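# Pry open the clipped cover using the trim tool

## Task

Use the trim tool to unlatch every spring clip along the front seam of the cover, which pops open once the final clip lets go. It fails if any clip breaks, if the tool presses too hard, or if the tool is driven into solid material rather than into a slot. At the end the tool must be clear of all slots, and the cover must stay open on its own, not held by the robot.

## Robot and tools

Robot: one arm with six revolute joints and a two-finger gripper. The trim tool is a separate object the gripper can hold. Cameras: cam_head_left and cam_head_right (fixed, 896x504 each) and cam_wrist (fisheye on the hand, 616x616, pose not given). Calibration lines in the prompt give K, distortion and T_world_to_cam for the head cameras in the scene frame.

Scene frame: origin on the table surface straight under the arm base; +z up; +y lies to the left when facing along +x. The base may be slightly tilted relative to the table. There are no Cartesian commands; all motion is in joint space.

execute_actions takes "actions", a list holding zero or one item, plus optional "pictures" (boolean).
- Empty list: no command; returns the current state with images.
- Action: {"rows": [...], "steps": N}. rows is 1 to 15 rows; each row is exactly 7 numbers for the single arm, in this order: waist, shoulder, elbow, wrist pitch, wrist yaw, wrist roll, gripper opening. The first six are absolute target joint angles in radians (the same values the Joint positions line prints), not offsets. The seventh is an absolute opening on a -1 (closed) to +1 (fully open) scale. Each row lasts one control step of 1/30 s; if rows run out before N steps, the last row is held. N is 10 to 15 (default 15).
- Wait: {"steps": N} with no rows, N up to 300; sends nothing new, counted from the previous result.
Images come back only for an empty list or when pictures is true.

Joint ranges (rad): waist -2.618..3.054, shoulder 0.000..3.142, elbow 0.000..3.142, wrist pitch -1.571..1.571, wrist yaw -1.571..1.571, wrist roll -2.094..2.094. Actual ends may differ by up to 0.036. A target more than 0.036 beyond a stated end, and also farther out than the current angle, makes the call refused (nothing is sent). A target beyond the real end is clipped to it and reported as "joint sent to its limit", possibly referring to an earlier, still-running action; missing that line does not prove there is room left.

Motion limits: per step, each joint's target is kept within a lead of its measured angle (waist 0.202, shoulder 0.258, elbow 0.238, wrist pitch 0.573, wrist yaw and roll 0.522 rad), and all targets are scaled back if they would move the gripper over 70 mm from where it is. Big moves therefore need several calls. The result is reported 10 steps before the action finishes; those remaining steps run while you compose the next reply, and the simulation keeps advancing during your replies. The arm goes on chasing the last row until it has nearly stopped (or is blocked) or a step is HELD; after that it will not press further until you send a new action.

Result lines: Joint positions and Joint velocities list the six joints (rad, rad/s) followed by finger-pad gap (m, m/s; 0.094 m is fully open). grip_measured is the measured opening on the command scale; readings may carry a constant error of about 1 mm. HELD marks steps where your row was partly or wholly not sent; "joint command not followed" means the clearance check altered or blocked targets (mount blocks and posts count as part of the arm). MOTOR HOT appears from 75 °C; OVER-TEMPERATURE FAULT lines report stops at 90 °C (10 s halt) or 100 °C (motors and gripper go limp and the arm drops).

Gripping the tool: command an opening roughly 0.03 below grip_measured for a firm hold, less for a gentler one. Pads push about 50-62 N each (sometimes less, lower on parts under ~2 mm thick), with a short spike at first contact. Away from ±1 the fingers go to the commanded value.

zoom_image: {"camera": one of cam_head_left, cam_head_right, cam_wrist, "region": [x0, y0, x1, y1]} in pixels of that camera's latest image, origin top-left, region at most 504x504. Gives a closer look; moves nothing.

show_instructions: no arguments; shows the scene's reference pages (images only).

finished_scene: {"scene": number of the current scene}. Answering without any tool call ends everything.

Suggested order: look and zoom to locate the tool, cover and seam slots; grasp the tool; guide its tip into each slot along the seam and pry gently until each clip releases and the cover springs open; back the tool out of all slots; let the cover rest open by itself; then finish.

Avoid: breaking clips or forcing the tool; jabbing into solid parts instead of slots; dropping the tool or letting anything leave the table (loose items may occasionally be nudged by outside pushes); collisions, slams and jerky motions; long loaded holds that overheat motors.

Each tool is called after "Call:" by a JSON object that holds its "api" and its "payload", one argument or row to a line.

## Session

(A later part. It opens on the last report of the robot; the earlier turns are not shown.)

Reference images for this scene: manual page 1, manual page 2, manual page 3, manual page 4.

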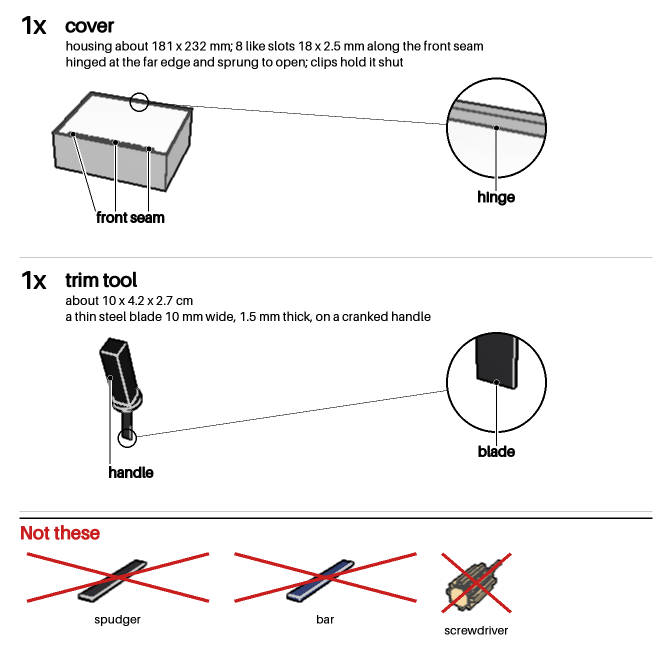

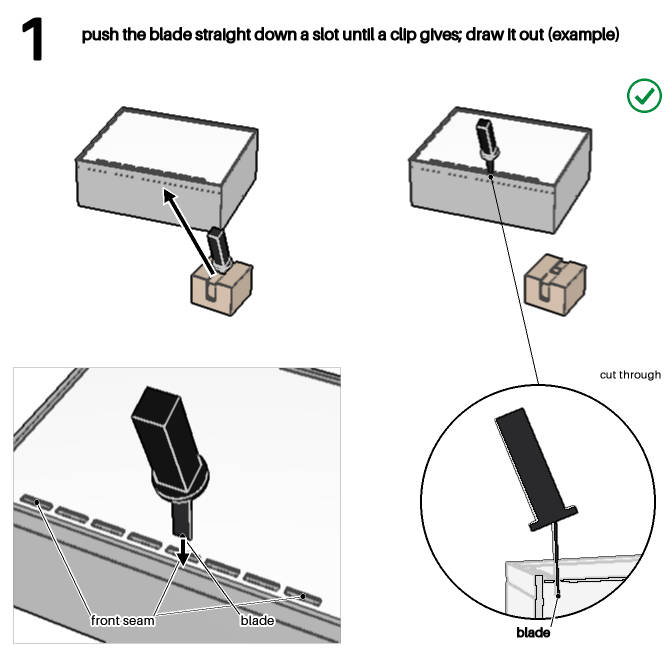

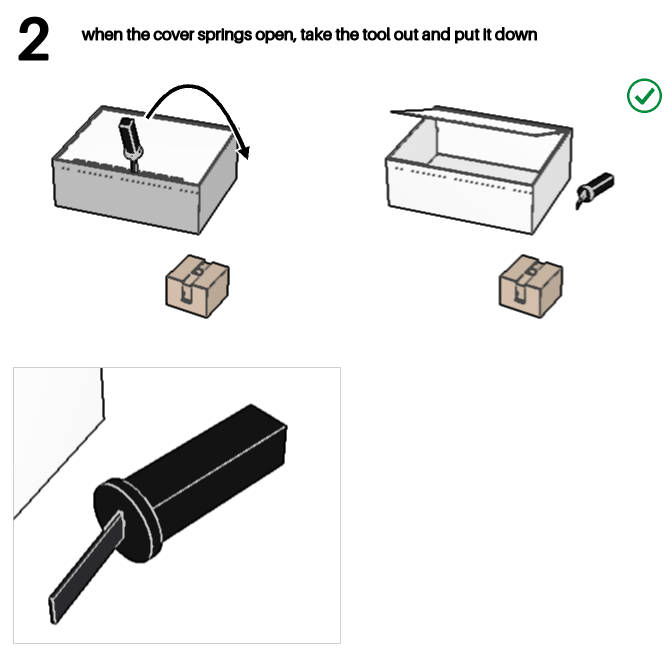

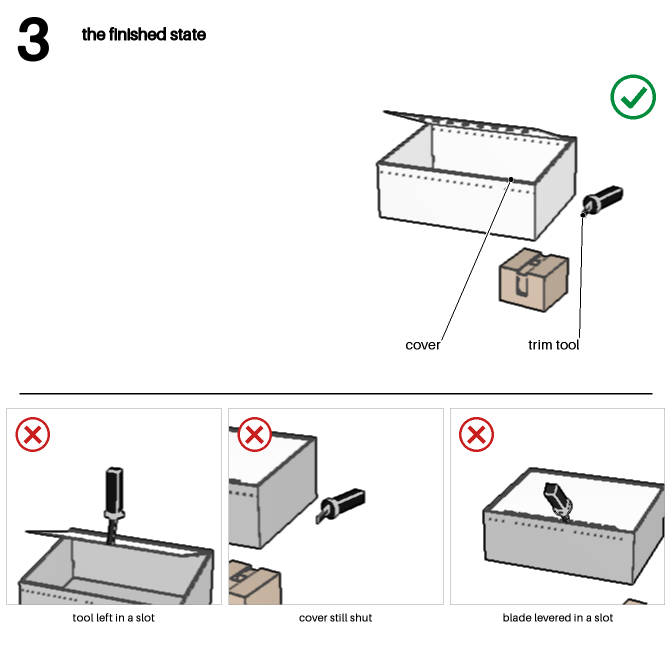

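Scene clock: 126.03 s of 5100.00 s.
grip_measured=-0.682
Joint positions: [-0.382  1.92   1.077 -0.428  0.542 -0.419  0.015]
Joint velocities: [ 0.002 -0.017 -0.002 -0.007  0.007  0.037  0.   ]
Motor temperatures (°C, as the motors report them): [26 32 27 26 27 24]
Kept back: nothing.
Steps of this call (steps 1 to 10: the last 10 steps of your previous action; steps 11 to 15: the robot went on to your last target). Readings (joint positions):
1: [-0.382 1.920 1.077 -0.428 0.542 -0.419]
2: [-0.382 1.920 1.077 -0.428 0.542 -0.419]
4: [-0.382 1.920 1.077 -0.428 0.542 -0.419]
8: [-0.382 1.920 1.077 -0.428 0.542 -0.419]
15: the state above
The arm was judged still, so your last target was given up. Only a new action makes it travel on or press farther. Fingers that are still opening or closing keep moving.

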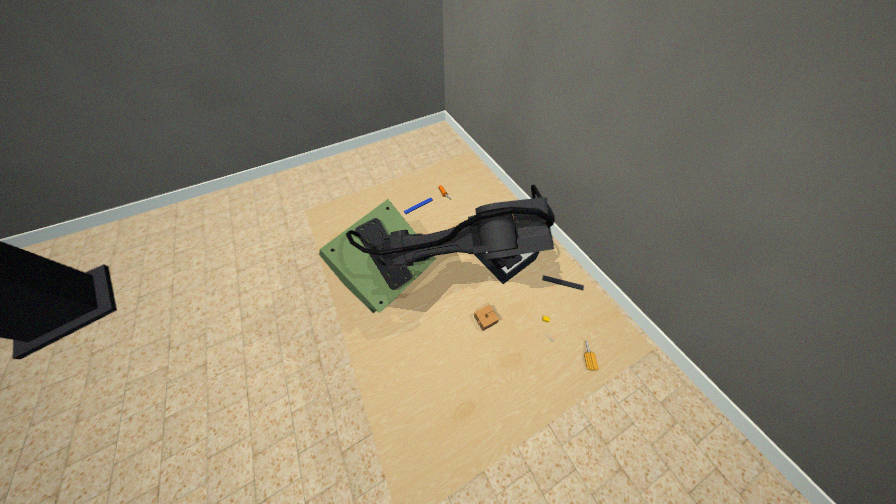

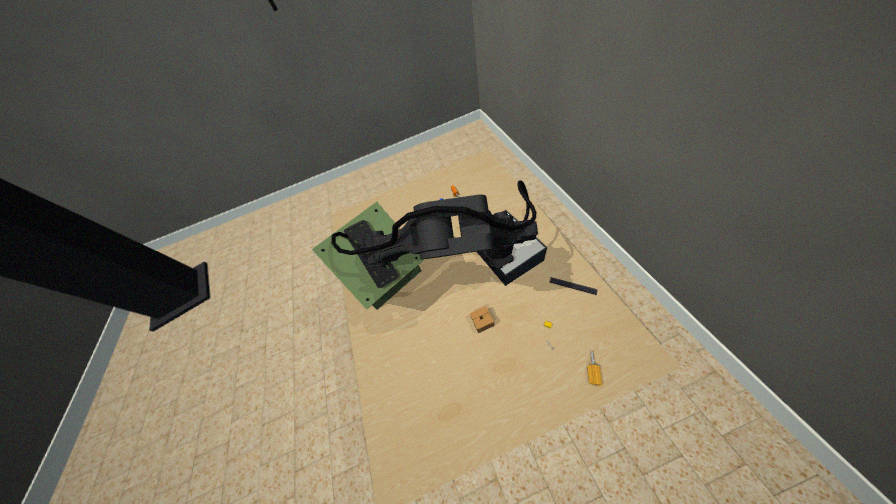

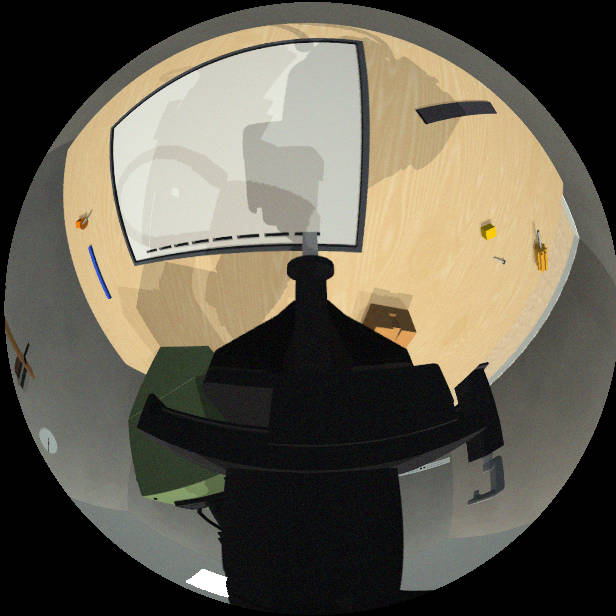

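Call:
{"api": "execute_actions", "payload": {
  "actions": [
    {"rows":[[-0.376,1.915,1.08,-0.425,0.550,-0.420,-0.715],[-0.368,1.915,1.08,-0.428,0.556,-0.414,-0.715],[-0.364,1.915,1.08,-0.428,0.561,-0.410,-0.715],[-0.361,1.915,1.08,-0.428,0.565,-0.407,-0.715],[-0.358,1.915,1.08,-0.428,0.569,-0.404,-0.715],[-0.355,1.915,1.08,-0.428,0.573,-0.401,-0.715],[-0.352,1.915,1.08,-0.428,0.577,-0.398,-0.715],[-0.349,1.915,1.08,-0.428,0.581,-0.395,-0.715],[-0.346,1.915,1.08,-0.428,0.585,-0.392,-0.715],[-0.343,1.915,1.08,-0.428,0.589,-0.390,-0.715],[-0.340,1.915,1.08,-0.428,0.592,-0.388,-0.715],[-0.338,1.915,1.08,-0.428,0.594,-0.387,-0.715]],"steps":14}
  ]
}}

Call:
{"api": "execute_actions", "payload": {
  "actions": [
    {"steps":20}
  ],
  "pictures": true
}}

Call:
{"api": "zoom_image", "payload": {
  "camera": "cam_wrist",
  "region": [241,184,381,274]
}}

Scene clock: 130.33 s of 5100.00 s.
grip_measured=-0.682
Joint positions: [-0.378  1.92   1.077 -0.428  0.545 -0.419  0.015]
Joint velocities: [ 0.051 -0.002 -0.017  0.022  0.081  0.007  0.   ]
Motor temperatures (°C, as the motors report them): [26 32 27 26 27 24]
Steps of this call (steps 1 to 90: nothing new was sent; then 1.17 s passed at rest; steps 91 to 94: the first 4 steps of this action). Readings (joint positions):
91: [-0.382 1.920 1.077 -0.428 0.542 -0.419]
92: [-0.381 1.920 1.077 -0.428 0.542 -0.419]
94: the state above

Scene clock: 131.00 s of 5100.00 s.
grip_measured=-0.682
Joint positions: [-0.358  1.92   1.077 -0.429  0.584 -0.397  0.015]
Joint velocities: [-0.002 -0.007  0.002 -0.051 -0.051 -0.007 -0.001]
Motor temperatures (°C, as the motors report them): [26 32 27 26 27 24]
Kept back: nothing.
Steps of this call (steps 1 to 10: the last 10 steps of your previous action; steps 11 to 20: the robot went on to your last target). Readings (joint positions):
1: [-0.377 1.920 1.077 -0.428 0.548 -0.417]
2: [-0.376 1.920 1.077 -0.428 0.550 -0.416]
4: [-0.372 1.920 1.077 -0.428 0.556 -0.413]
8: [-0.363 1.920 1.077 -0.429 0.572 -0.404]
20: the state above

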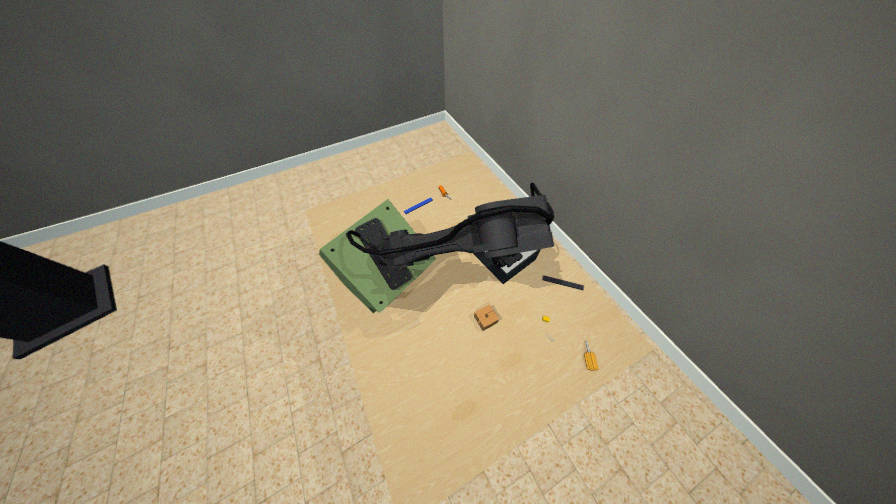

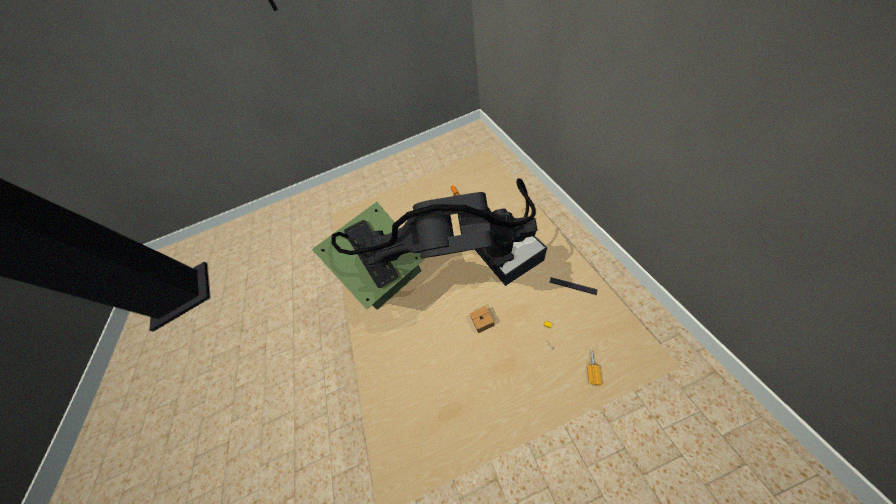

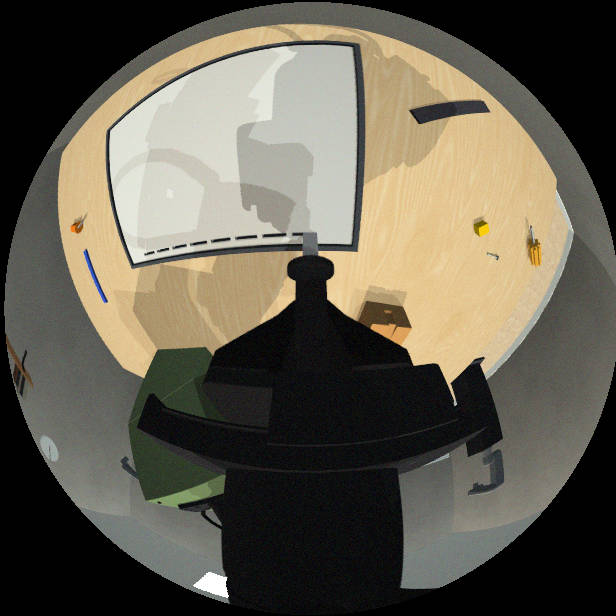

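Region (241, 184, 381, 274) of cam_wrist's 616x616 image, scaled by 3.600, with more detail than that image has; it fills the top 324 rows of this view, and the rest is white.

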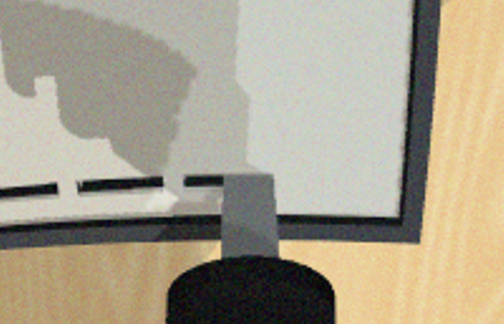

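Call:
{"api": "execute_actions", "payload": {
  "actions": [
    {"rows":[[-0.350,1.915,1.08,-0.428,0.580,-0.400,-0.715],[-0.352,1.915,1.08,-0.428,0.572,-0.402,-0.715],[-0.354,1.915,1.08,-0.428,0.567,-0.402,-0.715],[-0.354,1.915,1.08,-0.428,0.564,-0.402,-0.715],[-0.354,1.915,1.08,-0.428,0.561,-0.402,-0.715],[-0.354,1.915,1.08,-0.428,0.559,-0.402,-0.715]],"steps":12}
  ]
}}

Call:
{"api": "execute_actions", "payload": {
  "actions": [
    {"steps":20}
  ],
  "pictures": true
}}

Call:
{"api": "zoom_image", "payload": {
  "camera": "cam_wrist",
  "region": [241,184,381,274]
}}

Scene clock: 131.73 s of 5100.00 s.
grip_measured=-0.682
Joint positions: [-0.358  1.92   1.077 -0.429  0.584 -0.397  0.015]
Joint velocities: [ 0.002 -0.002  0.002 -0.037 -0.007 -0.022 -0.   ]
Motor temperatures (°C, as the motors report them): [26 32 27 26 27 24]
Steps of this call (steps 1 to 15: the robot went on to your last target; steps 16 to 20: nothing new was sent; steps 21 to 22: the first 2 steps of this action). Readings (joint positions):
21: [-0.358 1.920 1.077 -0.429 0.584 -0.397]
22: the state above

Scene clock: 132.40 s of 5100.00 s.
grip_measured=-0.682
Joint positions: [-0.358  1.92   1.077 -0.429  0.582 -0.397  0.015]
Joint velocities: [ 0.002 -0.012 -0.012 -0.051 -0.051 -0.081  0.   ]
Motor temperatures (°C, as the motors report them): [26 32 27 26 27 24]
Kept back: nothing.
Steps of this call (steps 1 to 10: the last 10 steps of your previous action; steps 11 to 15: the robot went on to your last target; steps 16 to 20: nothing new was sent). Readings (joint positions):
1: [-0.358 1.920 1.077 -0.429 0.584 -0.397]
2: [-0.358 1.920 1.077 -0.429 0.584 -0.397]
4: [-0.358 1.920 1.077 -0.429 0.583 -0.397]
8: [-0.358 1.920 1.077 -0.429 0.582 -0.397]
20: the state above
The arm was judged still, so your last target was given up. Only a new action makes it travel on or press farther. Fingers that are still opening or closing keep moving.

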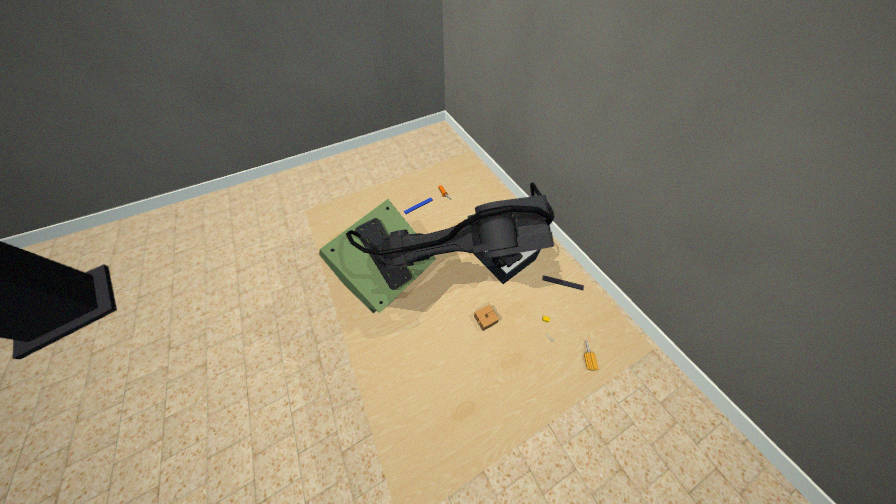

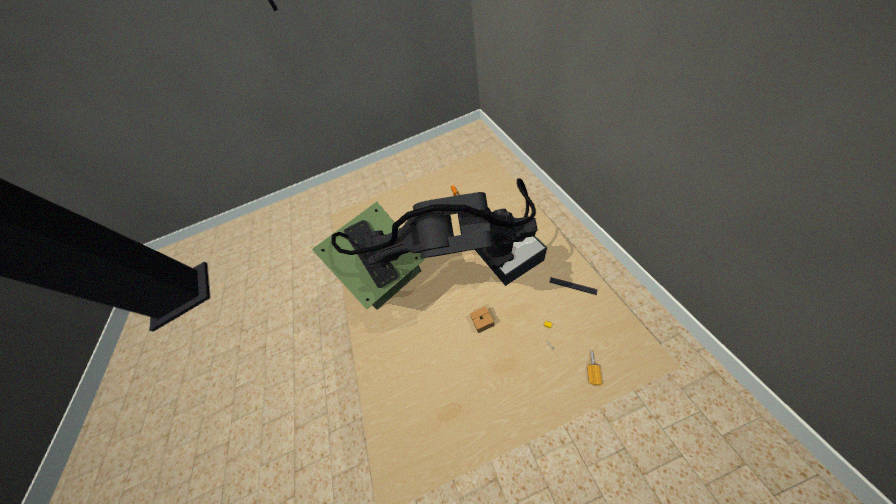

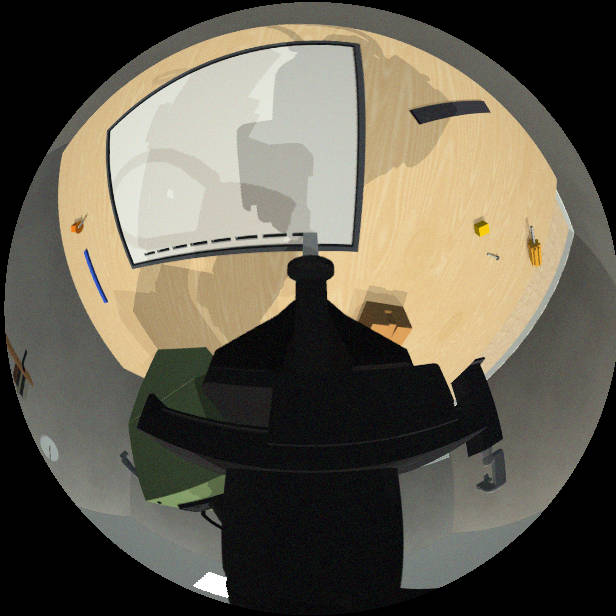

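Region (241, 184, 381, 274) of cam_wrist's 616x616 image, scaled by 3.600, with more detail than that image has; it fills the top 324 rows of this view, and the rest is white.

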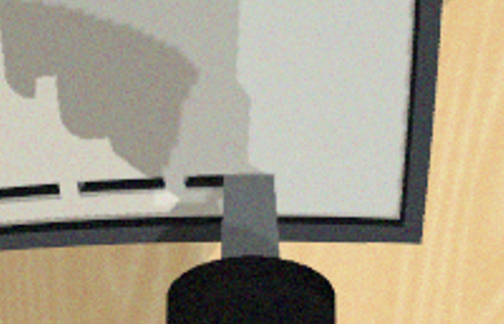

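Call:
{"api": "execute_actions", "payload": {
  "actions": [
    {"rows":[[-0.352,1.912,1.08,-0.445,0.570,-0.398,-0.715],[-0.348,1.908,1.08,-0.458,0.575,-0.394,-0.715],[-0.344,1.904,1.08,-0.464,0.578,-0.390,-0.715],[-0.341,1.901,1.08,-0.464,0.580,-0.387,-0.715],[-0.338,1.899,1.08,-0.464,0.580,-0.385,-0.715],[-0.336,1.897,1.08,-0.464,0.580,-0.383,-0.715],[-0.334,1.896,1.08,-0.462,0.580,-0.381,-0.715],[-0.332,1.895,1.08,-0.462,0.580,-0.380,-0.715],[-0.331,1.894,1.08,-0.462,0.580,-0.379,-0.715],[-0.330,1.894,1.08,-0.462,0.580,-0.378,-0.715]],"steps":14}
  ]
}}

Call:
{"api": "execute_actions", "payload": {
  "actions": [
    {"steps":20}
  ],
  "pictures": true
}}

Call:
{"api": "zoom_image", "payload": {
  "camera": "cam_wrist",
  "region": [241,184,381,274]
}}

Scene clock: 133.73 s of 5100.00 s.
grip_measured=-0.682
Joint positions: [-0.358  1.92   1.077 -0.437  0.582 -0.397  0.015]
Joint velocities: [-0.012  0.002 -0.017 -0.051  0.007  0.007 -0.001]
Motor temperatures (°C, as the motors report them): [26 32 27 26 27 24]
Steps of this call (steps 1 to 36: nothing new was sent; steps 37 to 40: the first 4 steps of this action). Readings (joint positions):
37: [-0.358 1.920 1.077 -0.430 0.582 -0.397]
38: [-0.358 1.920 1.077 -0.432 0.582 -0.397]
40: the state above

Scene clock: 134.40 s of 5100.00 s.
grip_measured=-0.682
Joint positions: [-0.349  1.92   1.077 -0.445  0.582 -0.387  0.015]
Joint velocities: [ 0.002 -0.002  0.002 -0.081 -0.007 -0.007 -0.002]
Motor temperatures (°C, as the motors report them): [26 32 27 26 27 24]
Kept back: nothing.
Steps of this call (steps 1 to 10: the last 10 steps of your previous action; steps 11 to 15: the robot went on to your last target; steps 16 to 20: nothing new was sent). Readings (joint positions):
1: [-0.358 1.920 1.077 -0.437 0.582 -0.396]
2: [-0.358 1.920 1.077 -0.437 0.582 -0.395]
4: [-0.356 1.920 1.077 -0.438 0.582 -0.393]
8: [-0.350 1.920 1.077 -0.442 0.582 -0.390]
20: the state above
The arm was judged still, so your last target was given up. Only a new action makes it travel on or press farther. Fingers that are still opening or closing keep moving.

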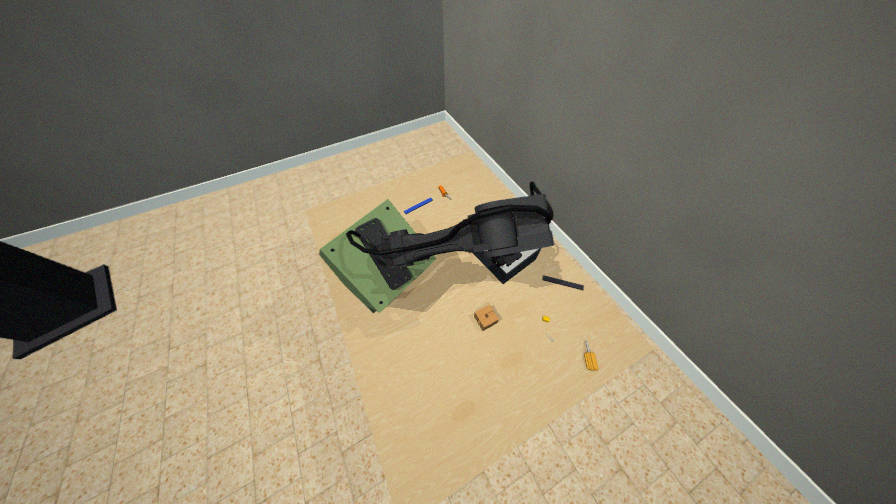

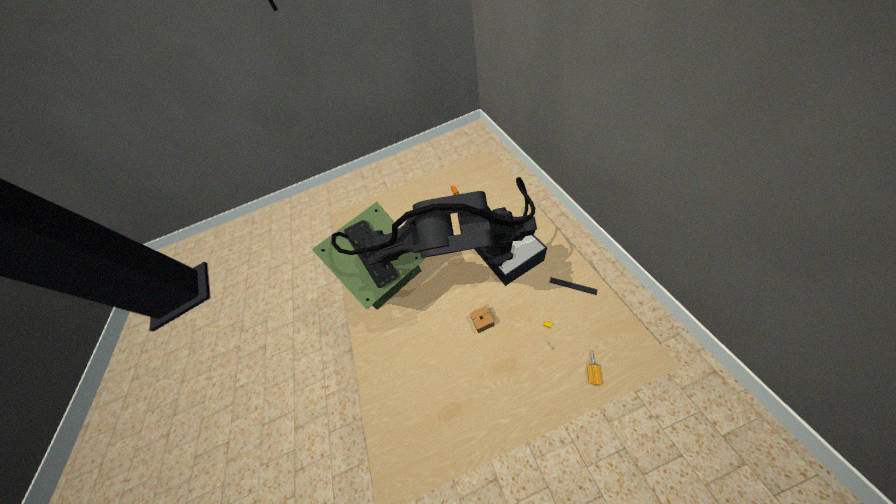

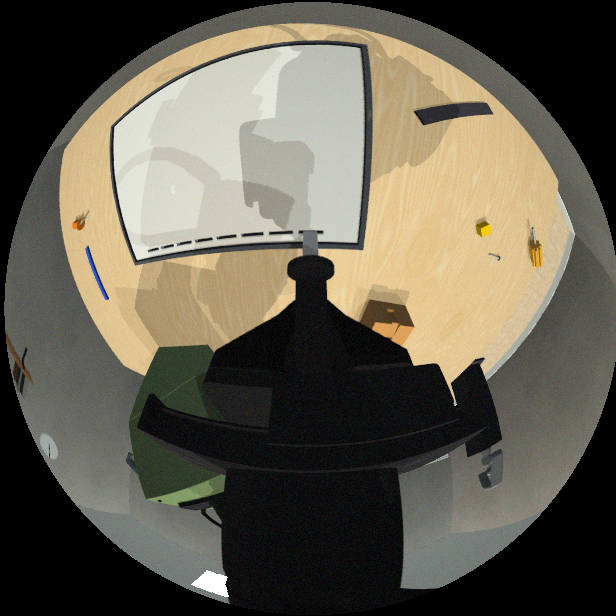

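Region (241, 184, 381, 274) of cam_wrist's 616x616 image, scaled by 3.600, with more detail than that image has; it fills the top 324 rows of this view, and the rest is white.

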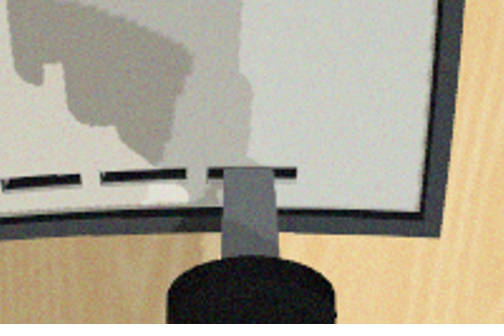

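Call:
{"api": "execute_actions", "payload": {
  "actions": [
    {"rows":[[-0.350,1.912,1.08,-0.432,0.572,-0.392,-0.715],[-0.356,1.912,1.08,-0.425,0.569,-0.396,-0.715],[-0.358,1.912,1.08,-0.423,0.566,-0.398,-0.715],[-0.358,1.912,1.08,-0.422,0.563,-0.400,-0.715],[-0.359,1.912,1.08,-0.421,0.561,-0.402,-0.715],[-0.361,1.912,1.08,-0.420,0.559,-0.404,-0.715],[-0.362,1.912,1.08,-0.419,0.557,-0.406,-0.715],[-0.364,1.912,1.08,-0.417,0.554,-0.408,-0.715],[-0.365,1.912,1.08,-0.416,0.552,-0.409,-0.715],[-0.367,1.912,1.08,-0.415,0.549,-0.411,-0.715]],"steps":14}
  ]
}}

Call:
{"api": "execute_actions", "payload": {
  "actions": [
    {"steps":20}
  ],
  "pictures": true
}}

Call:
{"api": "zoom_image", "payload": {
  "camera": "cam_wrist",
  "region": [241,184,381,274]
}}

Scene clock: 135.80 s of 5100.00 s.
grip_measured=-0.682
Joint positions: [-0.351  1.92   1.077 -0.443  0.58  -0.388  0.015]
Joint velocities: [-0.042  0.002 -0.012  0.095  0.007 -0.022 -0.001]
Motor temperatures (°C, as the motors report them): [26 32 27 26 27 24]
Steps of this call (steps 1 to 38: nothing new was sent; steps 39 to 42: the first 4 steps of this action). Readings (joint positions):
39: [-0.349 1.920 1.077 -0.445 0.582 -0.387]
40: [-0.349 1.920 1.077 -0.444 0.582 -0.387]
42: the state above

Scene clock: 136.47 s of 5100.00 s.
grip_measured=-0.682
Joint positions: [-0.365  1.92   1.077 -0.433  0.565 -0.401  0.015]
Joint velocities: [ 0.017 -0.007 -0.007  0.022 -0.007 -0.022 -0.001]
Motor temperatures (°C, as the motors report them): [26 32 27 26 27 24]
Kept back: nothing.
Steps of this call (steps 1 to 10: the last 10 steps of your previous action; steps 11 to 20: the robot went on to your last target). Readings (joint positions):
1: [-0.352 1.920 1.077 -0.442 0.579 -0.389]
2: [-0.354 1.920 1.077 -0.441 0.578 -0.390]
4: [-0.358 1.920 1.077 -0.439 0.575 -0.393]
8: [-0.364 1.920 1.077 -0.434 0.568 -0.398]
20: the state above

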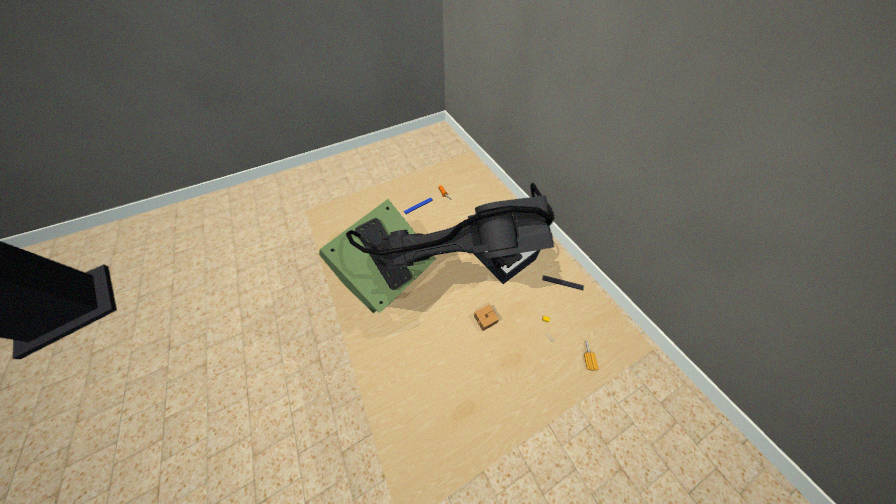

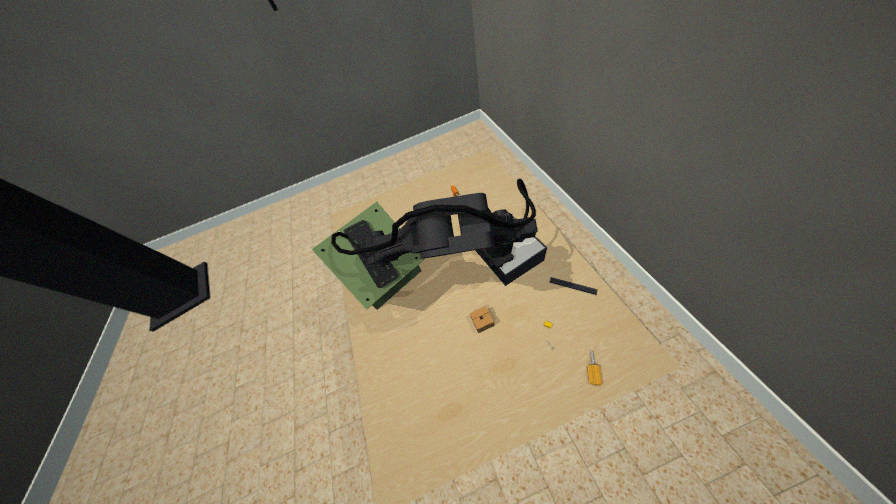

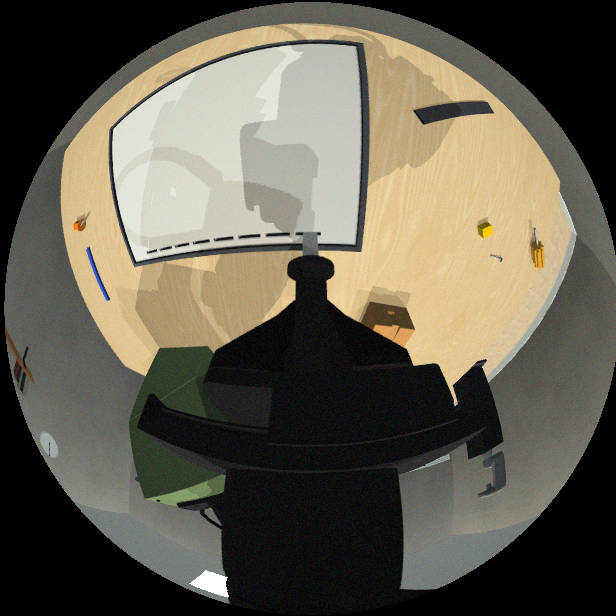

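Region (241, 184, 381, 274) of cam_wrist's 616x616 image, scaled by 3.600, with more detail than that image has; it fills the top 324 rows of this view, and the rest is white.

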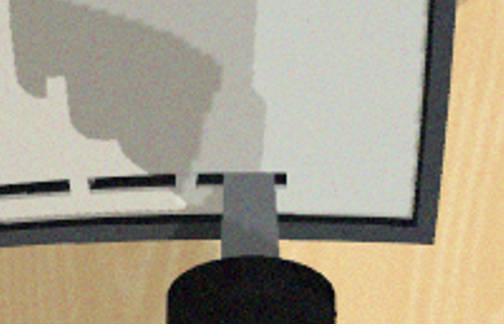

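Call:
{"api": "execute_actions", "payload": {
  "actions": [
    {"rows":[[-0.369,1.912,1.08,-0.412,0.545,-0.412,-0.715],[-0.371,1.912,1.08,-0.410,0.541,-0.413,-0.715],[-0.372,1.912,1.08,-0.409,0.538,-0.414,-0.715],[-0.373,1.912,1.08,-0.408,0.535,-0.415,-0.715],[-0.374,1.912,1.08,-0.407,0.532,-0.417,-0.715],[-0.376,1.912,1.08,-0.406,0.529,-0.418,-0.715],[-0.377,1.912,1.08,-0.405,0.526,-0.419,-0.715],[-0.378,1.912,1.08,-0.404,0.524,-0.420,-0.715]],"steps":12}
  ]
}}

Call:
{"api": "execute_actions", "payload": {
  "actions": [
    {"steps":20}
  ],
  "pictures": true
}}

Call:
{"api": "zoom_image", "payload": {
  "camera": "cam_wrist",
  "region": [241,184,381,274]
}}

Scene clock: 137.67 s of 5100.00 s.
grip_measured=-0.682
Joint positions: [-0.365  1.92   1.077 -0.433  0.563 -0.402  0.015]
Joint velocities: [-0.017 -0.002 -0.007 -0.022 -0.066  0.066 -0.001]
Motor temperatures (°C, as the motors report them): [26 32 27 26 27 24]
Steps of this call (steps 1 to 15: the robot went on to your last target; steps 16 to 34: nothing new was sent; steps 35 to 36: the first 2 steps of this action). Readings (joint positions):
35: [-0.365 1.920 1.077 -0.433 0.564 -0.402]
36: the state above

Scene clock: 138.33 s of 5100.00 s.
grip_measured=-0.682
Joint positions: [-0.373  1.92   1.077 -0.431  0.548 -0.409  0.015]
Joint velocities: [-0.002 -0.002  0.007  0.037 -0.037 -0.007 -0.001]
Motor temperatures (°C, as the motors report them): [26 32 27 26 27 24]
Kept back: nothing.
Steps of this call (steps 1 to 10: the last 10 steps of your previous action; steps 11 to 20: the robot went on to your last target). Readings (joint positions):
1: [-0.365 1.920 1.077 -0.433 0.562 -0.403]
2: [-0.366 1.920 1.077 -0.433 0.560 -0.403]
4: [-0.369 1.920 1.077 -0.432 0.555 -0.405]
8: [-0.373 1.920 1.077 -0.431 0.548 -0.408]
20: the state above

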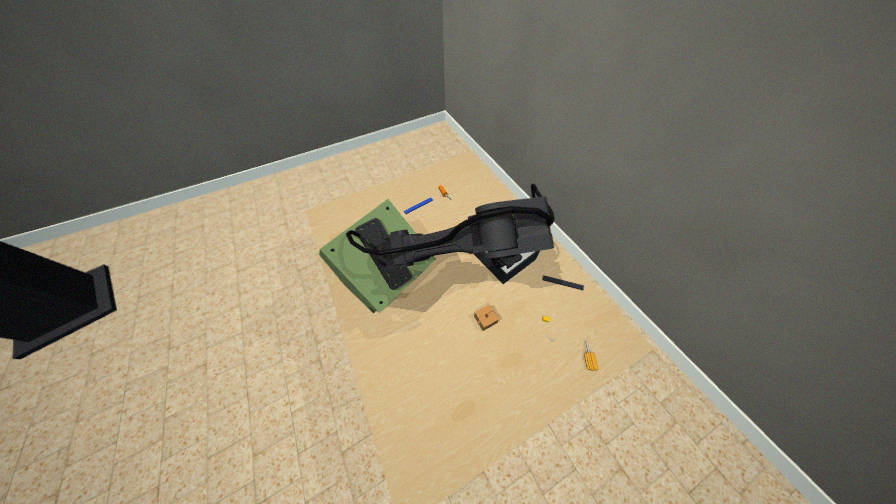

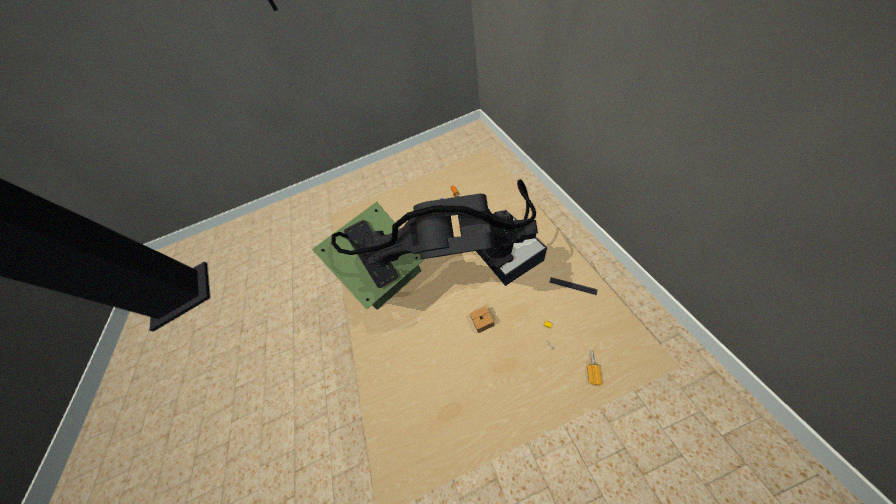

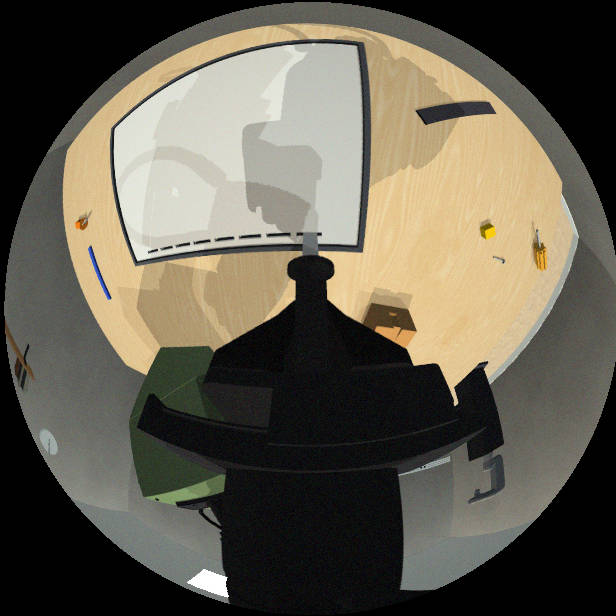

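Region (241, 184, 381, 274) of cam_wrist's 616x616 image, scaled by 3.600, with more detail than that image has; it fills the top 324 rows of this view, and the rest is white.

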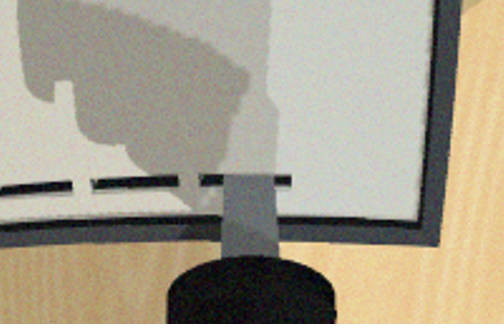

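Call:
{"api": "execute_actions", "payload": {
  "actions": []
}}

Scene clock: 141.00 s of 5100.00 s.
grip_measured=-0.682
Joint positions: [-0.373  1.92   1.077 -0.431  0.548 -0.409  0.015]
Joint velocities: [ 0.007 -0.017  0.002 -0.037 -0.051 -0.022  0.   ]
Motor temperatures (°C, as the motors report them): [26 32 27 26 27 24]
Kept back: nothing.
Steps of this call (steps 1 to 15: the robot went on to your last target; steps 16 to 80: nothing new was sent). Readings (joint positions):
1: [-0.373 1.920 1.077 -0.431 0.548 -0.409]
2: [-0.373 1.920 1.077 -0.431 0.548 -0.409]
4: [-0.373 1.920 1.077 -0.431 0.548 -0.409]
8: [-0.373 1.920 1.077 -0.431 0.548 -0.409]
80: the state above
The arm was judged still, so your last target was given up. Only a new action makes it travel on or press farther. Fingers that are still opening or closing keep moving.

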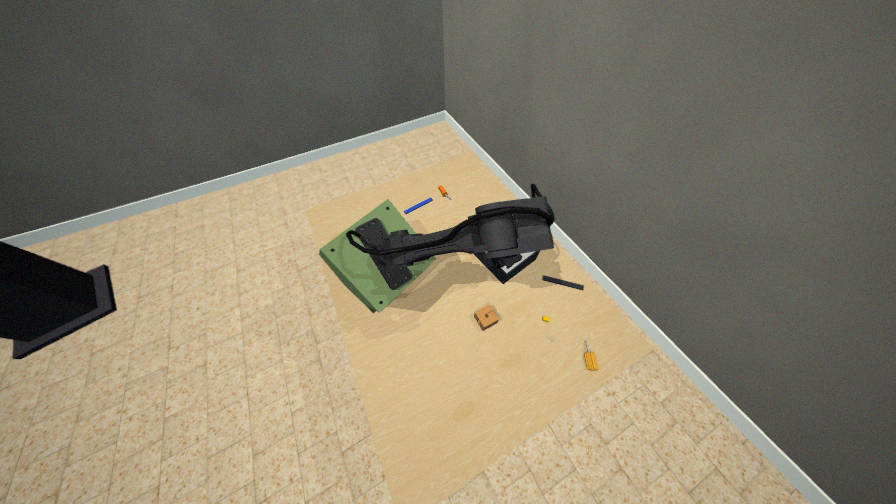

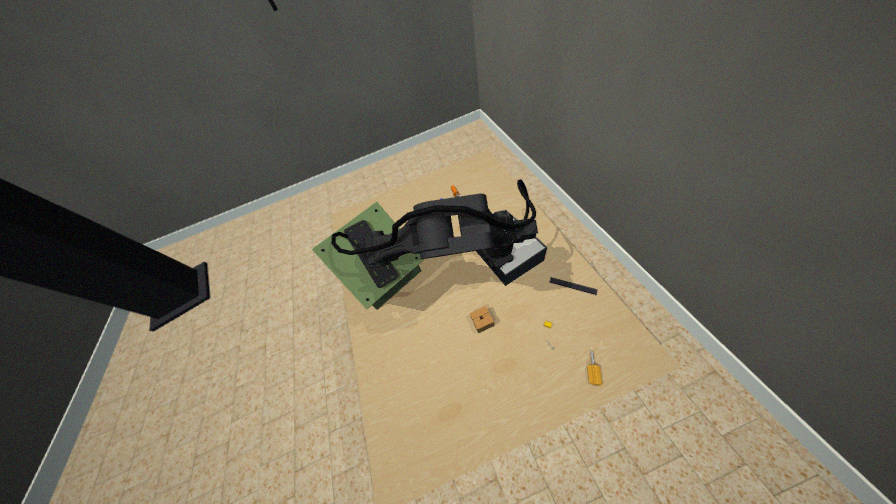

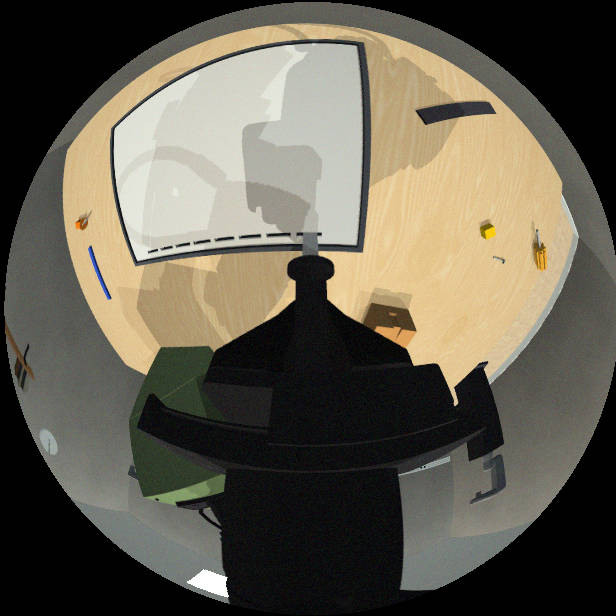

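Call:
{"api": "show_instructions", "payload": {

}}

Call:
{"api": "zoom_image", "payload": {
  "camera": "cam_wrist",
  "region": [241, 184, 381, 274]
}}

Reference images for this scene: manual page 1, manual page 2, manual page 3, manual page 4.

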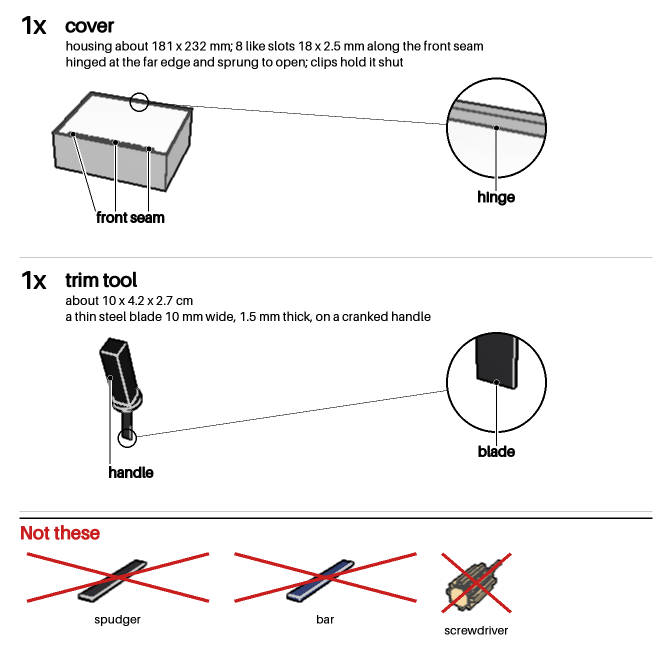

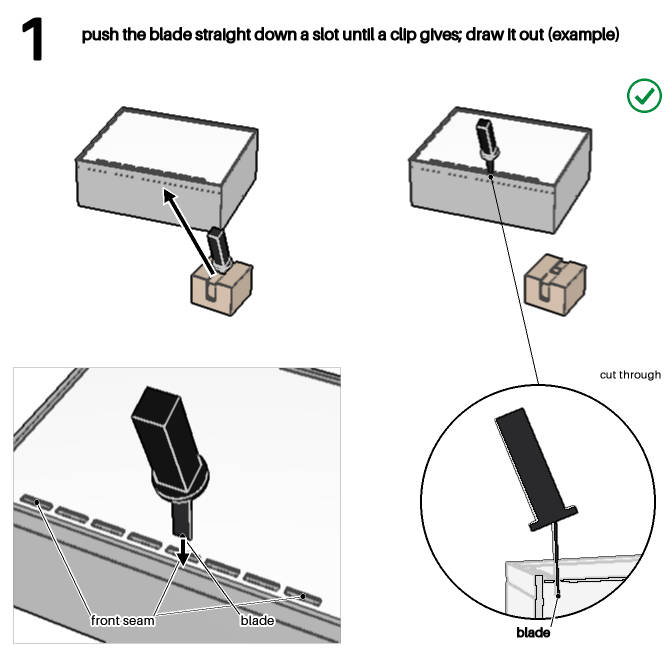

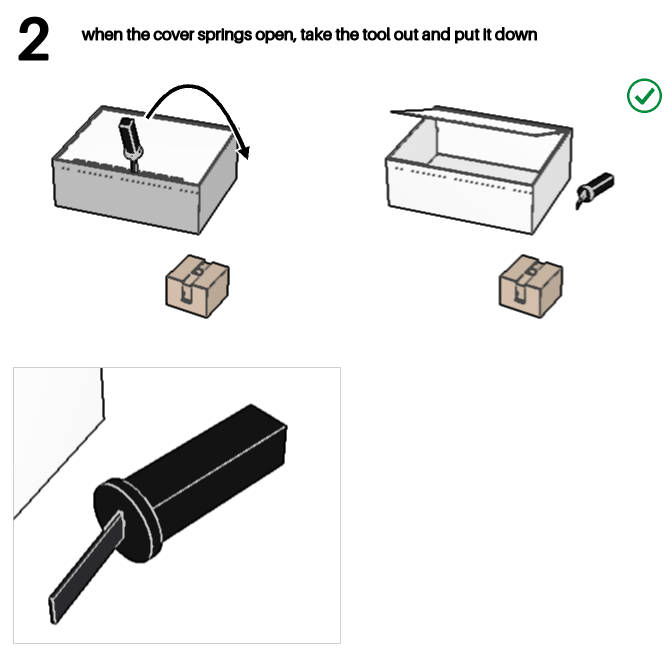

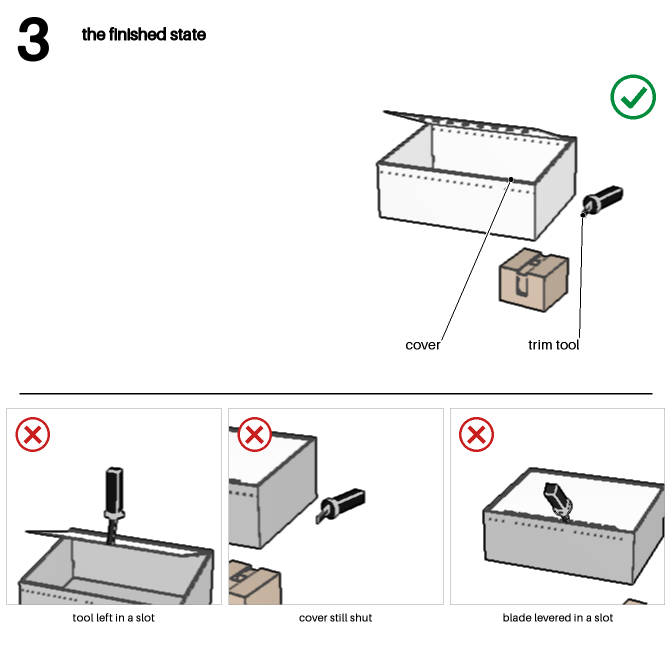

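Region (241, 184, 381, 274) of cam_wrist's 616x616 image, scaled by 3.600, with more detail than that image has; it fills the top 324 rows of this view, and the rest is white.

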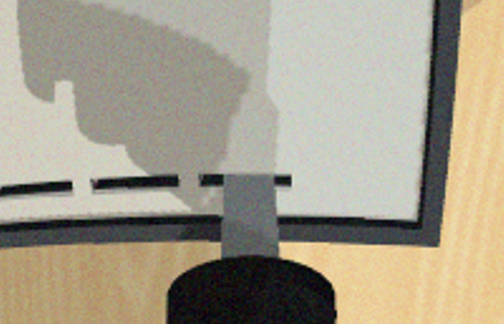

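Call:
{"api": "zoom_image", "payload": {
  "camera": "cam_head_right",
  "region": [450, 220, 570, 300]
}}

Region (450, 220, 570, 300) of cam_head_right's 896x504 image, scaled by 4.200, with more detail than that image has.

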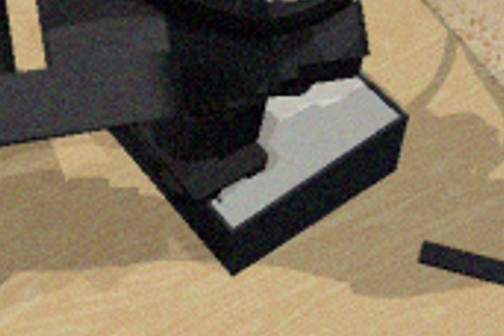

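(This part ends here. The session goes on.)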